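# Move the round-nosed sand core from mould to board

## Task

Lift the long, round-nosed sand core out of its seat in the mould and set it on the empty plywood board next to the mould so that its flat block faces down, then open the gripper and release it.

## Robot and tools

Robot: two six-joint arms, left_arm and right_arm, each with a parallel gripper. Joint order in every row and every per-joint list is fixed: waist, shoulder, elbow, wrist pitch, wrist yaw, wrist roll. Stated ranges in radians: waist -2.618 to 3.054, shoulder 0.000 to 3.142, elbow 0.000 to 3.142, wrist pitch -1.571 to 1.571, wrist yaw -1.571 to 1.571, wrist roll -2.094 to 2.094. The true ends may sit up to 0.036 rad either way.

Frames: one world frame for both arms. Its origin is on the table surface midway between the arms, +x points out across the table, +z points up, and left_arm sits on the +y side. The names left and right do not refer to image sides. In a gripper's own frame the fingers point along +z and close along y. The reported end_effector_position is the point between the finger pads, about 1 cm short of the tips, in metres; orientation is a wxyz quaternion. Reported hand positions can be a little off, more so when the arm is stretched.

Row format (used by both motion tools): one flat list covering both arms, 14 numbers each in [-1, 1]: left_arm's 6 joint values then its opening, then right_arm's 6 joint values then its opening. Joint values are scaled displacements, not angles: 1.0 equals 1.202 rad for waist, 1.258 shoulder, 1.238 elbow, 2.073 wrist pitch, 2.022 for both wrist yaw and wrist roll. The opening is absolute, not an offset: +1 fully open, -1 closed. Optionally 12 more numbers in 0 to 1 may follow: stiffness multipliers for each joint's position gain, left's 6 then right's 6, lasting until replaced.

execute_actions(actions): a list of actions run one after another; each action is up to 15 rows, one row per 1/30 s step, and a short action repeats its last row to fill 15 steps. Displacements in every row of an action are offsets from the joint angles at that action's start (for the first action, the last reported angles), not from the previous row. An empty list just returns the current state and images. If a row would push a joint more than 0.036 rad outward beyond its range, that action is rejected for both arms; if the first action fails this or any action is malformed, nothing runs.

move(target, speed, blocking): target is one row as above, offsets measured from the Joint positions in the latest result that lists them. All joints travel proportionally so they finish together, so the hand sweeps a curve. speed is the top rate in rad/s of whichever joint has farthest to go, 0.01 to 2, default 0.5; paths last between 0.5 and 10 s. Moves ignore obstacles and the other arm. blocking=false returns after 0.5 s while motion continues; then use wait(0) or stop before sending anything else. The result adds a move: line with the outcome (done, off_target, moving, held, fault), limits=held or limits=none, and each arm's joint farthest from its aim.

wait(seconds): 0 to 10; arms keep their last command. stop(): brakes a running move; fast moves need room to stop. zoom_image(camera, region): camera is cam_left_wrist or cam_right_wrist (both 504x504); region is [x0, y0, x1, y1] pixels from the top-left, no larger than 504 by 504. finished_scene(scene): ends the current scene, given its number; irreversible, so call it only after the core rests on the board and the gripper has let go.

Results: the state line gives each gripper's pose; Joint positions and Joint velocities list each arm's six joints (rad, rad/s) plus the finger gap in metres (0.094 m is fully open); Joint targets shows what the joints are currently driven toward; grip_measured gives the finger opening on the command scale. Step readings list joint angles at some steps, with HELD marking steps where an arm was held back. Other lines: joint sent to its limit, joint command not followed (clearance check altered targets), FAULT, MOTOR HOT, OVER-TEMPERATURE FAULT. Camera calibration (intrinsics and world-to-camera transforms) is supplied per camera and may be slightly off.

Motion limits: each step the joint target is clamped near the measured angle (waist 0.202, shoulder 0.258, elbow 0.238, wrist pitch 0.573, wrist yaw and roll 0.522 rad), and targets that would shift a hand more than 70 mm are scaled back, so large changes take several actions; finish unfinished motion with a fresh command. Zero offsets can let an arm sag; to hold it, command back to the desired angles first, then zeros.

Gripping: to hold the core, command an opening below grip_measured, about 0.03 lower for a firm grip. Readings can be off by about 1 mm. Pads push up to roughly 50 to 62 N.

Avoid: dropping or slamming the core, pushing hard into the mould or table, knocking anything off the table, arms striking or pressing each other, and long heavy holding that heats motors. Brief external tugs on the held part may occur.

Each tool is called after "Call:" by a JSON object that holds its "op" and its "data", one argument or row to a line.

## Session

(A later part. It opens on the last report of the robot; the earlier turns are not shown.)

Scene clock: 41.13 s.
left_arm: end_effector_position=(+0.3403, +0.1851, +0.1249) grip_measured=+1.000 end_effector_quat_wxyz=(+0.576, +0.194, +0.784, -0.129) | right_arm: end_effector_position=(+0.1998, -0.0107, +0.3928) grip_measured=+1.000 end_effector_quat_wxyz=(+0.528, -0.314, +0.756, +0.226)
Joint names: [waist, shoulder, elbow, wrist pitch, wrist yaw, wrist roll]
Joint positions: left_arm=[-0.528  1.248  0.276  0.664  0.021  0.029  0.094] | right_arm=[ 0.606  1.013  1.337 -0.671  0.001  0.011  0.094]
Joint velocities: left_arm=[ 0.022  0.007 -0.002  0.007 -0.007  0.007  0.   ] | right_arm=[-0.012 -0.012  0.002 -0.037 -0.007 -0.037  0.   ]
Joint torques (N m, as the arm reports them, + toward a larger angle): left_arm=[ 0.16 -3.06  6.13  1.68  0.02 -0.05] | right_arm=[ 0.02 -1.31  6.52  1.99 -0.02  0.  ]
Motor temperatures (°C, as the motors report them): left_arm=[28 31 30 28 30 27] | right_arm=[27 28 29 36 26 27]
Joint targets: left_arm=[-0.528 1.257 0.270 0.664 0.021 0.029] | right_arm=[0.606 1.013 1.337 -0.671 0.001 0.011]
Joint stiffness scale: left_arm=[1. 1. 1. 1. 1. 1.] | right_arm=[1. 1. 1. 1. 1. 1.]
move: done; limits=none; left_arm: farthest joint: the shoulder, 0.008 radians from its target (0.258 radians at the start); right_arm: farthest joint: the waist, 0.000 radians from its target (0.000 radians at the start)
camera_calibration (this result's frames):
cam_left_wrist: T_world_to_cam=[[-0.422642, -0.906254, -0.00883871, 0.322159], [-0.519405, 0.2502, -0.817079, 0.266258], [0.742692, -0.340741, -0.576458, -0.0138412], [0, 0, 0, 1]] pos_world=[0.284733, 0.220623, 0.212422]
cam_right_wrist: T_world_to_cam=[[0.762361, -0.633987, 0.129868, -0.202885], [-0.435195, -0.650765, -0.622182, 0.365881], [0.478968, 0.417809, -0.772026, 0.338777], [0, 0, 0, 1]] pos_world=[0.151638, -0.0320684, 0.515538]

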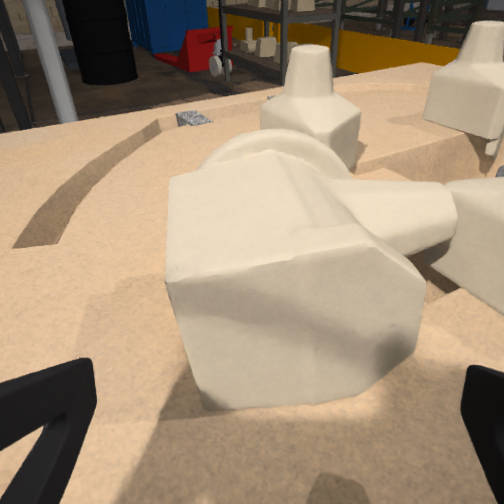

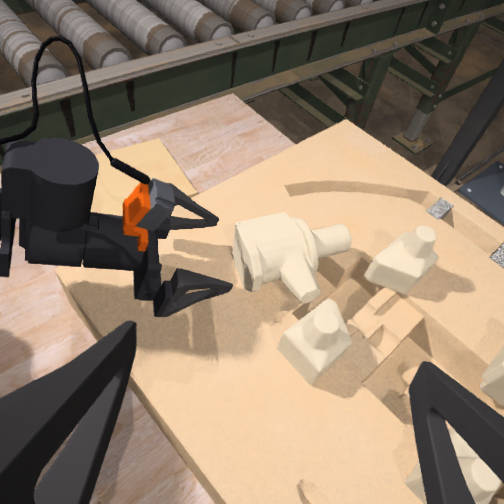

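Call:
{"op": "move", "data": {
  "target": [-0.022,0.175,0.135,0.025,0,0,1,0,0,0,0,0,0,1],
  "speed": 0.3
}}

Call:
{"op": "move", "data": {
  "target": [0,0,0,0,0,0,0.2,0,0,0,0,0,0,1]
}}

Call:
{"op": "move", "data": {
  "target": [0,-0.15,0.15,-0.1,0,0.1,0.2,0,0,0,0,0,0,1],
  "speed": 0.2
}}

Scene clock: 43.83 s.
left_arm: end_effector_position=(+0.3760, +0.1620, +0.1255) grip_measured=+1.000 end_effector_quat_wxyz=(+0.573, +0.200, +0.783, -0.133) | right_arm: end_effector_position=(+0.1998, -0.0107, +0.3928) grip_measured=+1.000 end_effector_quat_wxyz=(+0.528, -0.314, +0.756, +0.226)
Joint names: [waist, shoulder, elbow, wrist pitch, wrist yaw, wrist roll]
Joint positions: left_arm=[-0.542  1.451  0.423  0.715  0.021  0.029  0.094] | right_arm=[ 0.606  1.013  1.337 -0.671  0.001  0.011  0.094]
Joint velocities: left_arm=[-0.007 -0.012 -0.002 -0.037 -0.037  0.007  0.   ] | right_arm=[ 0.007 -0.007 -0.002 -0.037 -0.066  0.007  0.   ]
Joint torques (N m, as the arm reports them, + toward a larger angle): left_arm=[-1.1  -4.36  7.82  1.66  0.04 -0.05] | right_arm=[ 0.03 -1.31  6.51  1.98 -0.02  0.  ]
Motor temperatures (°C, as the motors report them): left_arm=[28 30 30 28 30 27] | right_arm=[27 28 29 36 26 27]
Joint targets: left_arm=[-0.555 1.468 0.443 0.716 0.021 0.029] | right_arm=[0.606 1.013 1.337 -0.671 0.001 0.011]
Joint stiffness scale: left_arm=[1. 1. 1. 1. 1. 1.] | right_arm=[1. 1. 1. 1. 1. 1.]
move: done; limits=none; left_arm: farthest joint: the elbow, 0.020 radians from its target (0.167 radians at the start); right_arm: farthest joint: the waist, 0.000 radians from its target (0.000 radians at the start)
camera_calibration (this result's frames):
cam_left_wrist: T_world_to_cam=[[-0.435081, -0.900348, -0.00886524, 0.320088], [-0.518994, 0.258818, -0.814653, 0.289241], [0.735765, -0.349839, -0.579882, -0.0433848], [0, 0, 0, 1]] pos_world=[0.321299, 0.198152, 0.213311]
cam_right_wrist: T_world_to_cam=[[0.762361, -0.633987, 0.129868, -0.202885], [-0.435195, -0.650765, -0.622182, 0.365881], [0.478968, 0.417809, -0.772026, 0.338777], [0, 0, 0, 1]] pos_world=[0.151638, -0.0320684, 0.515538]

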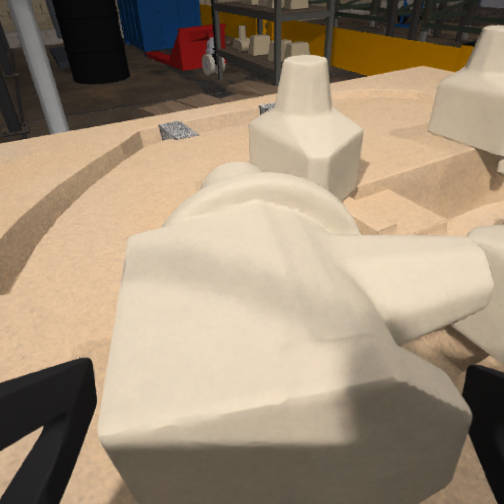

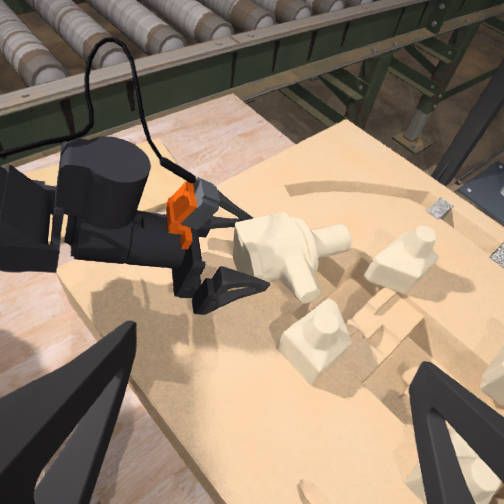

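Scene clock: 44.33 s.
left_arm: end_effector_position=(+0.3756, +0.1612, +0.1256) grip_measured=+0.650 end_effector_quat_wxyz=(+0.573, +0.202, +0.783, -0.135) | right_arm: end_effector_position=(+0.1998, -0.0107, +0.3928) grip_measured=+1.000 end_effector_quat_wxyz=(+0.528, -0.314, +0.756, +0.226)
Joint names: [waist, shoulder, elbow, wrist pitch, wrist yaw, wrist roll]
Joint positions: left_arm=[-0.542  1.451  0.423  0.716  0.025  0.029  0.078] | right_arm=[ 0.606  1.013  1.337 -0.671  0.001  0.011  0.094]
Joint velocities: left_arm=[-0.002  0.017  0.002 -0.037 -0.007  0.037 -0.   ] | right_arm=[-0.007 -0.017  0.002  0.037 -0.051  0.022  0.   ]
Joint torques (N m, as the arm reports them, + toward a larger angle): left_arm=[ 0.07 -5.71  6.28  1.65  0.   -0.04] | right_arm=[ 0.07 -1.32  6.5   1.99 -0.01  0.  ]
Motor temperatures (°C, as the motors report them): left_arm=[28 30 30 29 30 27] | right_arm=[27 28 29 36 26 27]
Joint targets: left_arm=[-0.542 1.451 0.423 0.715 0.021 0.029] | right_arm=[0.606 1.013 1.337 -0.671 0.001 0.011]
Joint stiffness scale: left_arm=[1. 1. 1. 1. 1. 1.] | right_arm=[1. 1. 1. 1. 1. 1.]
move: done; limits=none; left_arm: farthest joint: the wrist yaw, 0.004 radians from its target (0.000 radians at the start); right_arm: farthest joint: the waist, 0.000 radians from its target (0.000 radians at the start)
camera_calibration (this result's frames):
cam_left_wrist: T_world_to_cam=[[-0.439448, -0.898234, -0.00781943, 0.320287], [-0.517823, 0.260431, -0.814883, 0.288658], [0.733993, -0.35405, -0.579572, -0.0420219], [0, 0, 0, 1]] pos_world=[0.321067, 0.19764, 0.213373]
cam_right_wrist: T_world_to_cam=[[0.762361, -0.633987, 0.129868, -0.202885], [-0.435195, -0.650765, -0.622182, 0.365881], [0.478968, 0.417809, -0.772026, 0.338777], [0, 0, 0, 1]] pos_world=[0.151638, -0.0320684, 0.515538]

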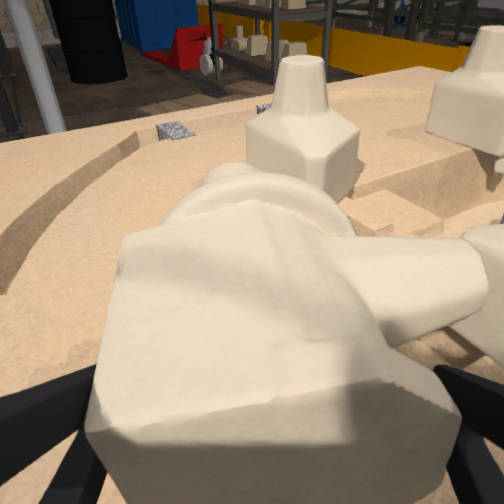

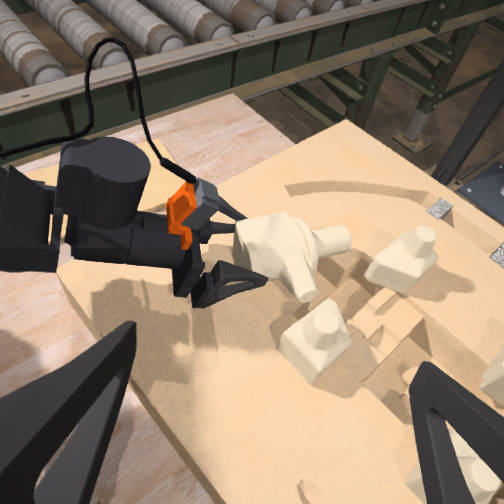

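Scene clock: 45.97 s.
left_arm: end_effector_position=(+0.3755, +0.1608, +0.1547) grip_measured=+0.636 end_effector_quat_wxyz=(+0.555, +0.283, +0.778, -0.077) | right_arm: end_effector_position=(+0.1998, -0.0107, +0.3928) grip_measured=+1.000 end_effector_quat_wxyz=(+0.528, -0.314, +0.756, +0.226)
Joint names: [waist, shoulder, elbow, wrist pitch, wrist yaw, wrist roll]
Joint positions: left_arm=[-0.542  1.32   0.551  0.388  0.027  0.222  0.077] | right_arm=[ 0.606  1.013  1.337 -0.671  0.001  0.011  0.094]
Joint velocities: left_arm=[-0.007  0.022 -0.012  0.022 -0.037  0.022  0.001] | right_arm=[-0.007 -0.002  0.002 -0.066 -0.007 -0.022  0.   ]
Joint torques (N m, as the arm reports them, + toward a larger angle): left_arm=[ 0.01 -9.97 11.68  2.85  0.    0.05] | right_arm=[ 0.04 -1.3   6.52  1.99 -0.01  0.  ]
Motor temperatures (°C, as the motors report them): left_arm=[28 30 30 29 30 27] | right_arm=[27 28 29 36 26 27]
Joint targets: left_arm=[-0.542 1.263 0.609 0.508 0.025 0.231] | right_arm=[0.606 1.013 1.337 -0.671 0.001 0.011]
Joint stiffness scale: left_arm=[1. 1. 1. 1. 1. 1.] | right_arm=[1. 1. 1. 1. 1. 1.]
move: off_target (left_arm); limits=none; left_arm: farthest joint: the wrist pitch, 0.121 radians from its target (0.207 radians at the start); right_arm: farthest joint: the waist, 0.000 radians from its target (0.000 radians at the start)
camera_calibration (this result's frames):
cam_left_wrist: T_world_to_cam=[[-0.496556, -0.848026, -0.185159, 0.360911], [-0.475842, 0.444354, -0.759028, 0.258429], [0.725952, -0.288794, -0.624173, -0.0257199], [0, 0, 0, 1]] pos_world=[0.320856, 0.183801, 0.246927]
cam_right_wrist: T_world_to_cam=[[0.762361, -0.633987, 0.129868, -0.202885], [-0.435195, -0.650765, -0.622182, 0.365881], [0.478968, 0.417809, -0.772026, 0.338777], [0, 0, 0, 1]] pos_world=[0.151638, -0.0320684, 0.515538]

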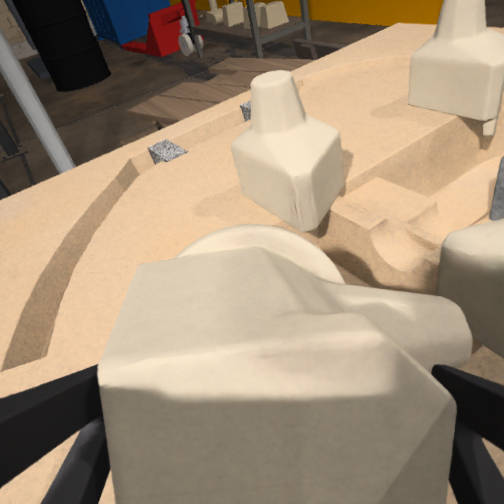

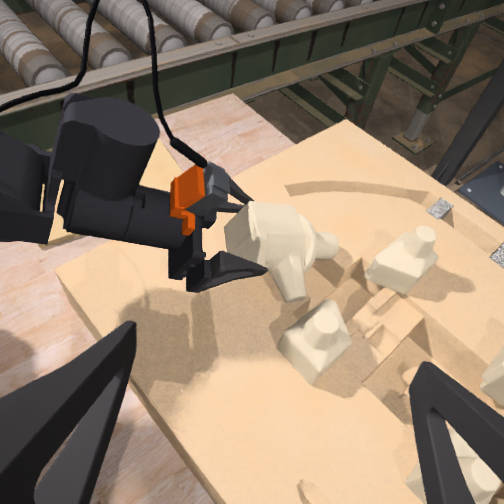

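It pivoted into line with the gripper; roll negative.

Call:
{"op": "move", "data": {
  "target": [0,-0.1,0.08,0.15,0,-0.88,0.2,0,0,0,0,0,0,1],
  "speed": 0.7
}}

Scene clock: 50.93 s.
left_arm: end_effector_position=(+0.3768, +0.1617, +0.1640) grip_measured=+0.636 end_effector_quat_wxyz=(+0.304, -0.417, +0.705, -0.486) | right_arm: end_effector_position=(+0.1998, -0.0107, +0.3928) grip_measured=+1.000 end_effector_quat_wxyz=(+0.528, -0.314, +0.756, +0.226)
Joint names: [waist, shoulder, elbow, wrist pitch, wrist yaw, wrist roll]
Joint positions: left_arm=[-0.542  1.306  0.55   0.406  0.019 -1.54   0.077] | right_arm=[ 0.606  1.013  1.337 -0.671  0.001  0.011  0.094]
Joint velocities: left_arm=[ 0.002 -0.007 -0.017 -0.007 -0.007 -0.007 -0.   ] | right_arm=[ 0.002  0.002 -0.002  0.007 -0.051  0.007  0.   ]
Joint torques (N m, as the arm reports them, + toward a larger angle): left_arm=[  0.04 -10.43  11.64   3.33   0.11  -0.13] | right_arm=[ 0.03 -1.31  6.52  1.98 -0.01  0.  ]
Motor temperatures (°C, as the motors report them): left_arm=[28 31 31 32 30 27] | right_arm=[27 28 29 36 26 27]
Joint targets: left_arm=[-0.542 1.242 0.608 0.574 0.024 -1.550] | right_arm=[0.606 1.013 1.337 -0.671 0.001 0.011]
Joint stiffness scale: left_arm=[1. 1. 1. 1. 1. 1.] | right_arm=[1. 1. 1. 1. 1. 1.]
move: off_target (left_arm); limits=none; left_arm: farthest joint: the wrist pitch, 0.293 radians from its target (0.311 radians at the start); right_arm: farthest joint: the waist, 0.000 radians from its target (0.000 radians at the start)
camera_calibration (this result's frames):
cam_left_wrist: T_world_to_cam=[[0.327761, -0.171383, 0.929086, -0.238665], [-0.687349, -0.717942, 0.110046, 0.39085], [0.64817, -0.674675, -0.353113, 0.0265836], [0, 0, 0, 1]] pos_world=[0.329645, 0.25764, 0.188116]
cam_right_wrist: T_world_to_cam=[[0.762361, -0.633987, 0.129868, -0.202885], [-0.435195, -0.650765, -0.622182, 0.365881], [0.478968, 0.417809, -0.772026, 0.338777], [0, 0, 0, 1]] pos_world=[0.151638, -0.0320684, 0.515538]

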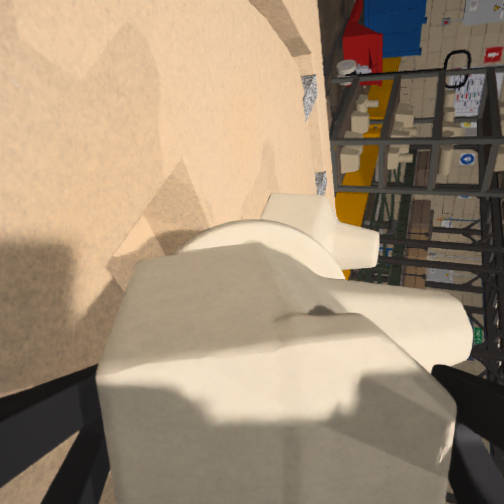

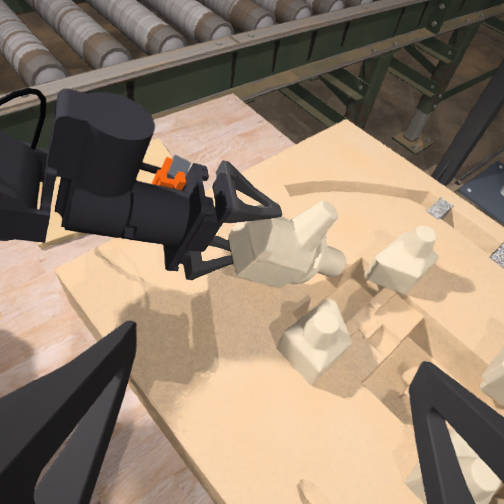

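Call:
{"op": "move", "data": {
  "target": [0,-0.16,0.03,0.05,0,0,0.2,0,0,0,0,0,0,1],
  "speed": 0.2
}}

Call:
{"op": "move", "data": {
  "target": [0.67,-0.1,-0.04,0.06,0,0,0.2,0.1,0,0,0,0,0,1],
  "speed": 0.3
}}

Scene clock: 53.40 s.
left_arm: end_effector_position=(+0.3627, +0.1690, +0.1967) grip_measured=+0.635 end_effector_quat_wxyz=(+0.318, -0.409, +0.689, -0.507) | right_arm: end_effector_position=(+0.1998, -0.0107, +0.3928) grip_measured=+1.000 end_effector_quat_wxyz=(+0.528, -0.314, +0.756, +0.226)
Joint names: [waist, shoulder, elbow, wrist pitch, wrist yaw, wrist roll]
Joint positions: left_arm=[-0.542  1.163  0.543  0.332  0.018 -1.541  0.077] | right_arm=[ 0.606  1.013  1.337 -0.671  0.001  0.011  0.094]
Joint velocities: left_arm=[-0.007 -0.012  0.002 -0.007  0.022 -0.007  0.   ] | right_arm=[-0.027  0.027 -0.002  0.022  0.007  0.051  0.   ]
Joint torques (N m, as the arm reports them, + toward a larger angle): left_arm=[ 0.01 -8.9  11.11  3.46  0.04 -0.03] | right_arm=[ 0.06 -1.3   6.51  1.99 -0.01  0.  ]
Motor temperatures (°C, as the motors report them): left_arm=[28 31 32 33 30 27] | right_arm=[27 28 29 37 26 27]
Joint targets: left_arm=[-0.542 1.104 0.588 0.509 0.019 -1.540] | right_arm=[0.606 1.013 1.337 -0.671 0.001 0.011]
Joint stiffness scale: left_arm=[1. 1. 1. 1. 1. 1.] | right_arm=[1. 1. 1. 1. 1. 1.]
move: off_target (left_arm); limits=none; left_arm: farthest joint: the wrist pitch, 0.177 radians from its target (0.104 radians at the start); right_arm: farthest joint: the waist, 0.000 radians from its target (0.000 radians at the start)
camera_calibration (this result's frames):
cam_left_wrist: T_world_to_cam=[[0.276513, -0.14487, 0.950028, -0.253166], [-0.691594, -0.716397, 0.0920498, 0.387544], [0.667262, -0.682487, -0.298284, 0.0358406], [0, 0, 0, 1]] pos_world=[0.314112, 0.26542, 0.215532]
cam_right_wrist: T_world_to_cam=[[0.762361, -0.633987, 0.129868, -0.202885], [-0.435195, -0.650765, -0.622182, 0.365881], [0.478968, 0.417809, -0.772026, 0.338777], [0, 0, 0, 1]] pos_world=[0.151638, -0.0320684, 0.515538]

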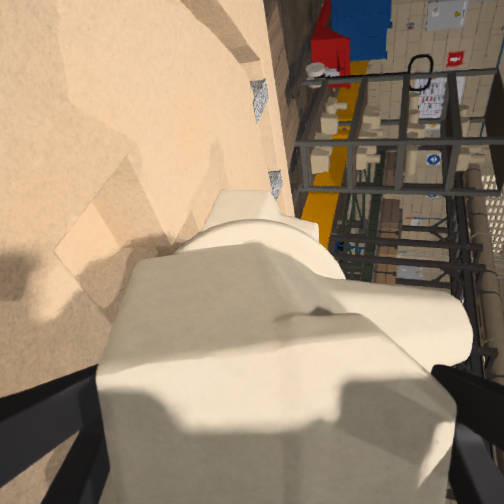

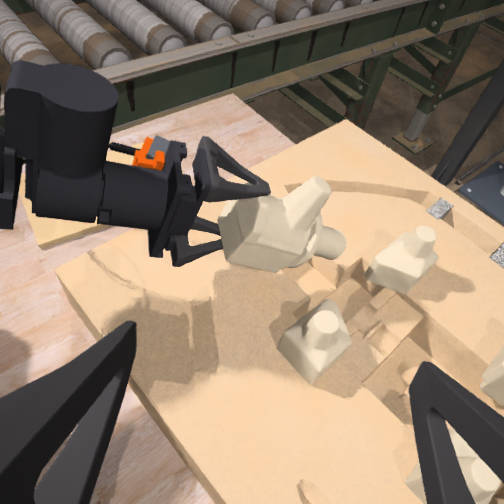

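Scene clock: 56.47 s.
left_arm: end_effector_position=(+0.3611, +0.4638, +0.1724) grip_measured=+0.610 end_effector_quat_wxyz=(-0.472, +0.659, -0.487, +0.325) | right_arm: end_effector_position=(+0.1724, +0.0130, +0.3928) grip_measured=+1.000 end_effector_quat_wxyz=(+0.515, -0.355, +0.738, +0.255)
Joint names: [waist, shoulder, elbow, wrist pitch, wrist yaw, wrist roll]
Joint positions: left_arm=[ 0.255  1.097  0.467  0.282  0.008 -1.535  0.076] | right_arm=[ 0.717  1.013  1.337 -0.671  0.001  0.011  0.094]
Joint velocities: left_arm=[-0.002  0.002 -0.012 -0.037  0.051  0.037  0.001] | right_arm=[-0.007 -0.002 -0.007  0.066  0.007  0.081  0.   ]
Joint torques (N m, as the arm reports them, + toward a larger angle): left_arm=[ 0.69 -8.35  9.53  3.43  0.14 -0.11] | right_arm=[ 0.73 -1.29  6.52  1.98 -0.02  0.01]
Motor temperatures (°C, as the motors report them): left_arm=[28 31 32 34 30 27] | right_arm=[27 28 29 37 26 27]
Joint targets: left_arm=[0.263 1.038 0.493 0.457 0.018 -1.541] | right_arm=[0.727 1.013 1.337 -0.671 0.001 0.011]
Joint stiffness scale: left_arm=[1. 1. 1. 1. 1. 1.] | right_arm=[1. 1. 1. 1. 1. 1.]
move: off_target (left_arm); limits=none; left_arm: farthest joint: the wrist pitch, 0.175 radians from its target (0.124 radians at the start); right_arm: farthest joint: the waist, 0.009 radians from its target (0.120 radians at the start)
camera_calibration (this result's frames):
cam_left_wrist: T_world_to_cam=[[0.352777, 0.110527, 0.929157, -0.329378], [0.042436, -0.993867, 0.102113, 0.461859], [0.934745, 0.00340674, -0.355304, -0.17398], [0, 0, 0, 1]] pos_world=[0.259225, 0.496024, 0.197067]
cam_right_wrist: T_world_to_cam=[[0.827695, -0.545945, 0.129868, -0.179434], [-0.360688, -0.694834, -0.622182, 0.357143], [0.429913, 0.468135, -0.772026, 0.349765], [0, 0, 0, 1]] pos_world=[0.126965, -0.0135429, 0.515538]

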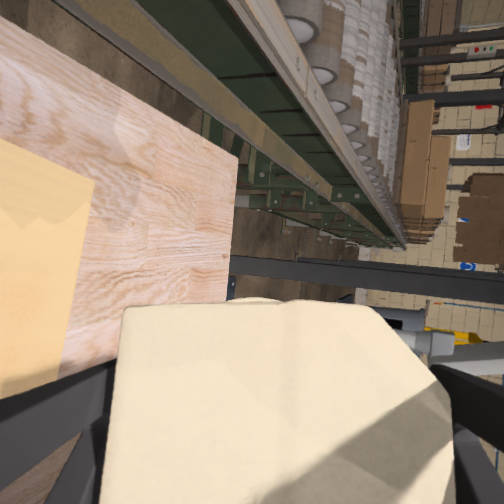

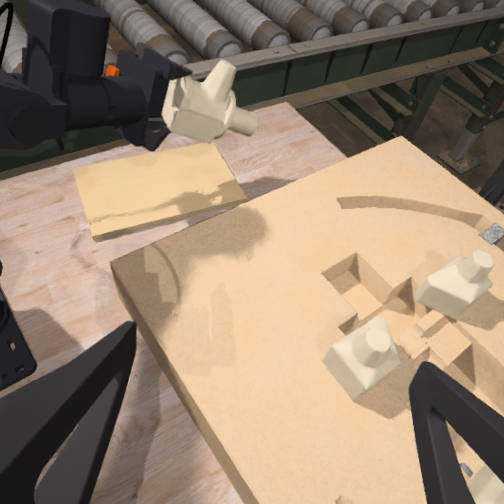

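Call:
{"op": "move", "data": {
  "target": [0.04,0.21,-0.25,0.4,0,0,0.2,0,0,0,0,0,0,1],
  "speed": 0.35
}}

Scene clock: 61.03 s.
left_arm: end_effector_position=(+0.3340, +0.4678, +0.0905) grip_measured=+0.610 end_effector_quat_wxyz=(-0.494, +0.657, -0.469, +0.323) | right_arm: end_effector_position=(+0.1724, +0.0130, +0.3928) grip_measured=+1.000 end_effector_quat_wxyz=(+0.515, -0.355, +0.738, +0.255)
Joint names: [waist, shoulder, elbow, wrist pitch, wrist yaw, wrist roll]
Joint positions: left_arm=[ 0.29   1.376  0.137  0.932  0.004 -1.529  0.076] | right_arm=[ 0.717  1.013  1.337 -0.671  0.001  0.011  0.094]
Joint velocities: left_arm=[-0.002 -0.007 -0.002 -0.022 -0.022  0.022 -0.   ] | right_arm=[-0.017 -0.002 -0.007 -0.037 -0.037  0.037  0.   ]
Joint torques (N m, as the arm reports them, + toward a larger angle): left_arm=[ 1.07 -5.03  7.    3.47  0.08 -0.07] | right_arm=[ 0.06 -1.31  6.52  1.98 -0.01  0.01]
Motor temperatures (°C, as the motors report them): left_arm=[28 30 31 36 30 27] | right_arm=[27 28 29 37 26 27]
Joint targets: left_arm=[0.303 1.361 0.157 1.111 0.008 -1.535] | right_arm=[0.717 1.013 1.337 -0.671 0.001 0.011]
Joint stiffness scale: left_arm=[1. 1. 1. 1. 1. 1.] | right_arm=[1. 1. 1. 1. 1. 1.]
move: off_target (left_arm); limits=none; left_arm: farthest joint: the wrist pitch, 0.179 radians from its target (0.830 radians at the start); right_arm: farthest joint: the waist, 0.000 radians from its target (0.000 radians at the start)
camera_calibration (this result's frames):
cam_left_wrist: T_world_to_cam=[[0.31377, 0.102254, 0.943977, -0.228562], [0.0757347, -0.993712, 0.0824681, 0.465879], [0.946474, 0.0456158, -0.319541, -0.204657], [0, 0, 0, 1]] pos_world=[0.230135, 0.495656, 0.111941]
cam_right_wrist: T_world_to_cam=[[0.827695, -0.545945, 0.129868, -0.179434], [-0.360688, -0.694834, -0.622182, 0.357143], [0.429913, 0.468135, -0.772026, 0.349765], [0, 0, 0, 1]] pos_world=[0.126965, -0.0135429, 0.515538]

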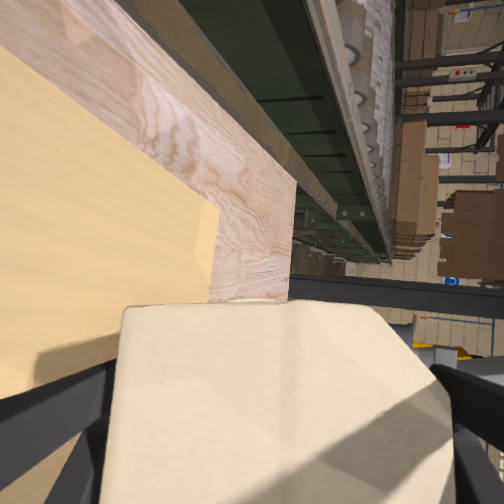

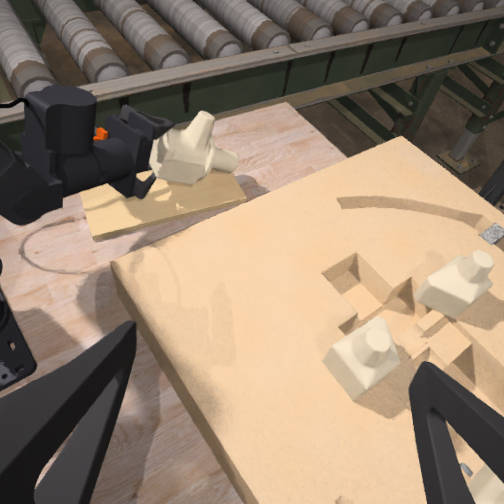

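Call:
{"op": "execute_actions", "data": {
  "actions": [
    [[0,0,0.016,0.07,0,0,0.2,0,0,0,0,0,0,1]],
    [[0,0,0,0.06,0,0,0.2,0,0,0,0,0,0,1]],
    [[0,0,0,0.05,0,0,0.2,0,0,0,0,0,0,1]],
    [[0,0,0,0,0,0,1,0,0,0,0,0,0,1]]
  ]
}}

Call:
{"op": "move", "data": {
  "target": [0,-0.25,-0.1,-0.13,0,0,1,0,0,0,0,0,0,1],
  "speed": 0.2
}}

Scene clock: 65.10 s.
left_arm: end_effector_position=(+0.3290, +0.4659, +0.0754) grip_measured=+1.000 end_effector_quat_wxyz=(-0.477, +0.668, -0.480, +0.310) | right_arm: end_effector_position=(+0.1724, +0.0130, +0.3928) grip_measured=+1.000 end_effector_quat_wxyz=(+0.515, -0.355, +0.738, +0.255)
Joint names: [waist, shoulder, elbow, wrist pitch, wrist yaw, wrist roll]
Joint positions: left_arm=[ 0.29   1.393  0.129  0.905  0.003 -1.523  0.094] | right_arm=[ 0.717  1.013  1.337 -0.671  0.001  0.011  0.094]
Joint velocities: left_arm=[-0.012 -0.017 -0.012 -0.125  0.007  0.022  0.   ] | right_arm=[-0.002 -0.007 -0.012 -0.066 -0.066  0.022  0.   ]
Joint torques (N m, as the arm reports them, + toward a larger angle): left_arm=[ 0.03 -3.89  5.49  1.92  0.01 -0.03] | right_arm=[ 0.03 -1.29  6.51  1.99 -0.01  0.  ]
Motor temperatures (°C, as the motors report them): left_arm=[28 30 31 37 30 27] | right_arm=[27 28 29 37 26 27]
Joint targets: left_arm=[0.290 1.393 0.132 0.932 0.004 -1.523] | right_arm=[0.717 1.013 1.337 -0.671 0.001 0.011]
Joint stiffness scale: left_arm=[1. 1. 1. 1. 1. 1.] | right_arm=[1. 1. 1. 1. 1. 1.]
Step readings (joint positions; steps 1 to 15: 1st action; 16 to 30: 2nd action; 31 to 45: 3rd action; 46 to 60: 4th action):
0: left_arm=[0.290 1.376 0.137 0.932 0.004 -1.529] | right_arm=[0.717 1.013 1.337 -0.671 0.001 0.011]
1: left_arm=[0.290 1.378 0.137 0.932 0.004 -1.528] | right_arm=[0.717 1.013 1.337 -0.671 0.001 0.011]
2: left_arm=[0.290 1.380 0.137 0.932 0.004 -1.527] | right_arm=[0.717 1.013 1.337 -0.671 0.001 0.011]
4: left_arm=[0.290 1.387 0.137 0.930 0.004 -1.525] | right_arm=[0.717 1.013 1.337 -0.671 0.001 0.011]
8: left_arm=[0.290 1.391 0.137 0.925 0.003 -1.524] | right_arm=[0.717 1.013 1.337 -0.671 0.001 0.011]
15: left_arm=[0.290 1.391 0.137 0.925 0.003 -1.523] | right_arm=[0.717 1.013 1.337 -0.671 0.001 0.011]
16: left_arm=[0.290 1.392 0.135 0.925 0.003 -1.523] | right_arm=[0.717 1.013 1.337 -0.671 0.001 0.011]
17: left_arm=[0.290 1.393 0.133 0.928 0.003 -1.523] | right_arm=[0.717 1.013 1.337 -0.671 0.001 0.011]
19: left_arm=[0.290 1.393 0.132 0.930 0.003 -1.523] | right_arm=[0.717 1.013 1.337 -0.671 0.001 0.011]
23: left_arm=[0.290 1.393 0.132 0.931 0.003 -1.523] | right_arm=[0.717 1.013 1.337 -0.671 0.001 0.011]
30: left_arm=[0.290 1.393 0.132 0.932 0.003 -1.523] | right_arm=[0.717 1.013 1.337 -0.671 0.001 0.011]
31: left_arm=[0.290 1.393 0.132 0.932 0.003 -1.523] | right_arm=[0.717 1.013 1.337 -0.671 0.001 0.011]
32: left_arm=[0.290 1.393 0.132 0.932 0.003 -1.523] | right_arm=[0.717 1.013 1.337 -0.671 0.001 0.011]
34: left_arm=[0.290 1.393 0.132 0.932 0.003 -1.523] | right_arm=[0.717 1.013 1.337 -0.671 0.001 0.011]
38: left_arm=[0.290 1.393 0.132 0.932 0.003 -1.523] | right_arm=[0.717 1.013 1.337 -0.671 0.001 0.011]
45: left_arm=[0.290 1.393 0.132 0.932 0.003 -1.523] | right_arm=[0.717 1.013 1.337 -0.671 0.001 0.011]
46: left_arm=[0.290 1.393 0.132 0.927 0.003 -1.523] | right_arm=[0.717 1.013 1.337 -0.671 0.001 0.011]
47: left_arm=[0.290 1.393 0.132 0.925 0.004 -1.523] | right_arm=[0.717 1.013 1.337 -0.671 0.001 0.011]
49: left_arm=[0.290 1.393 0.129 0.903 0.005 -1.523] | right_arm=[0.717 1.013 1.337 -0.671 0.001 0.011]
53: left_arm=[0.290 1.393 0.129 0.903 0.004 -1.523] | right_arm=[0.717 1.013 1.337 -0.671 0.001 0.011]
60: Joint positions above
camera_calibration (this result's frames):
cam_left_wrist: T_world_to_cam=[[0.362257, 0.115216, 0.92493, -0.233124], [0.0787648, -0.992565, 0.092792, 0.463334], [0.928744, 0.0392374, -0.368639, -0.192232], [0, 0, 0, 1]] pos_world=[0.226491, 0.494291, 0.101766]
cam_right_wrist: T_world_to_cam=[[0.827695, -0.545945, 0.129868, -0.179434], [-0.360688, -0.694834, -0.622182, 0.357143], [0.429913, 0.468135, -0.772026, 0.349765], [0, 0, 0, 1]] pos_world=[0.126965, -0.0135429, 0.515538]

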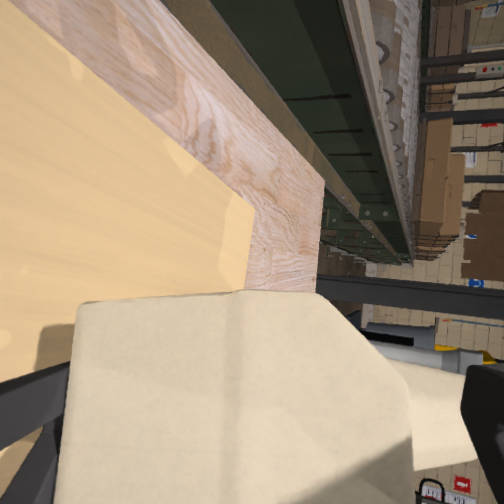

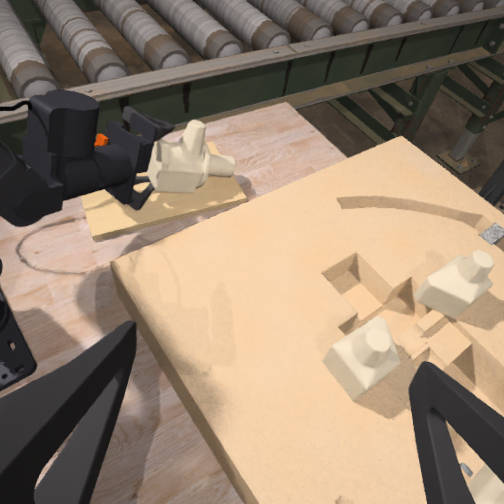

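Scene clock: 67.23 s.
left_arm: end_effector_position=(+0.2910, +0.4514, +0.0656) grip_measured=+1.000 end_effector_quat_wxyz=(-0.458, +0.681, -0.488, +0.297) | right_arm: end_effector_position=(+0.1724, +0.0130, +0.3928) grip_measured=+1.000 end_effector_quat_wxyz=(+0.515, -0.355, +0.738, +0.255)
Joint names: [waist, shoulder, elbow, wrist pitch, wrist yaw, wrist roll]
Joint positions: left_arm=[ 0.29   1.103  0.021  0.666  0.001 -1.523  0.094] | right_arm=[ 0.717  1.013  1.337 -0.671  0.001  0.011  0.094]
Joint velocities: left_arm=[-0.007  0.012 -0.027 -0.037  0.007 -0.022  0.   ] | right_arm=[ 0.002  0.017 -0.002  0.037  0.037 -0.022  0.   ]
Joint torques (N m, as the arm reports them, + toward a larger angle): left_arm=[ 0.02 -3.75  4.77  1.33  0.06 -0.03] | right_arm=[ 0.04 -1.32  6.53  1.99 -0.02  0.  ]
Motor temperatures (°C, as the motors report them): left_arm=[28 30 31 37 30 27] | right_arm=[27 28 30 38 26 27]
Joint targets: left_arm=[0.290 1.079 0.005 0.635 0.003 -1.523] | right_arm=[0.717 1.013 1.337 -0.671 0.001 0.011]
Joint stiffness scale: left_arm=[1. 1. 1. 1. 1. 1.] | right_arm=[1. 1. 1. 1. 1. 1.]
move: off_target (left_arm); limits=none; left_arm: farthest joint: the wrist pitch, 0.030 radians from its target (0.269 radians at the start); right_arm: farthest joint: the waist, 0.000 radians from its target (0.000 radians at the start)
camera_calibration (this result's frames):
cam_left_wrist: T_world_to_cam=[[0.410282, 0.134201, 0.90203, -0.229625], [0.0861774, -0.990392, 0.10815, 0.44865], [0.907878, 0.0333627, -0.417905, -0.147961], [0, 0, 0, 1]] pos_world=[0.189878, 0.480092, 0.0967735]
cam_right_wrist: T_world_to_cam=[[0.827695, -0.545945, 0.129868, -0.179434], [-0.360688, -0.694834, -0.622182, 0.357143], [0.429913, 0.468135, -0.772026, 0.349765], [0, 0, 0, 1]] pos_world=[0.126965, -0.0135429, 0.515538]

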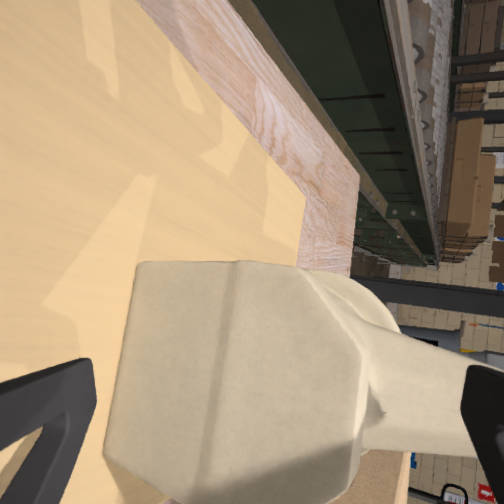

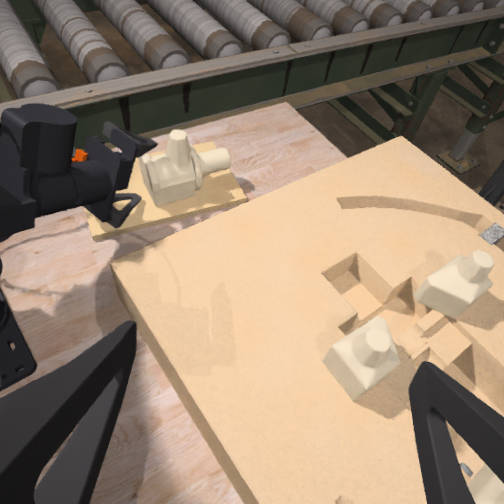

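Call:
{"op": "finished_scene", "data": {
  "scene": 1
}}

The scene is finished: the task was done.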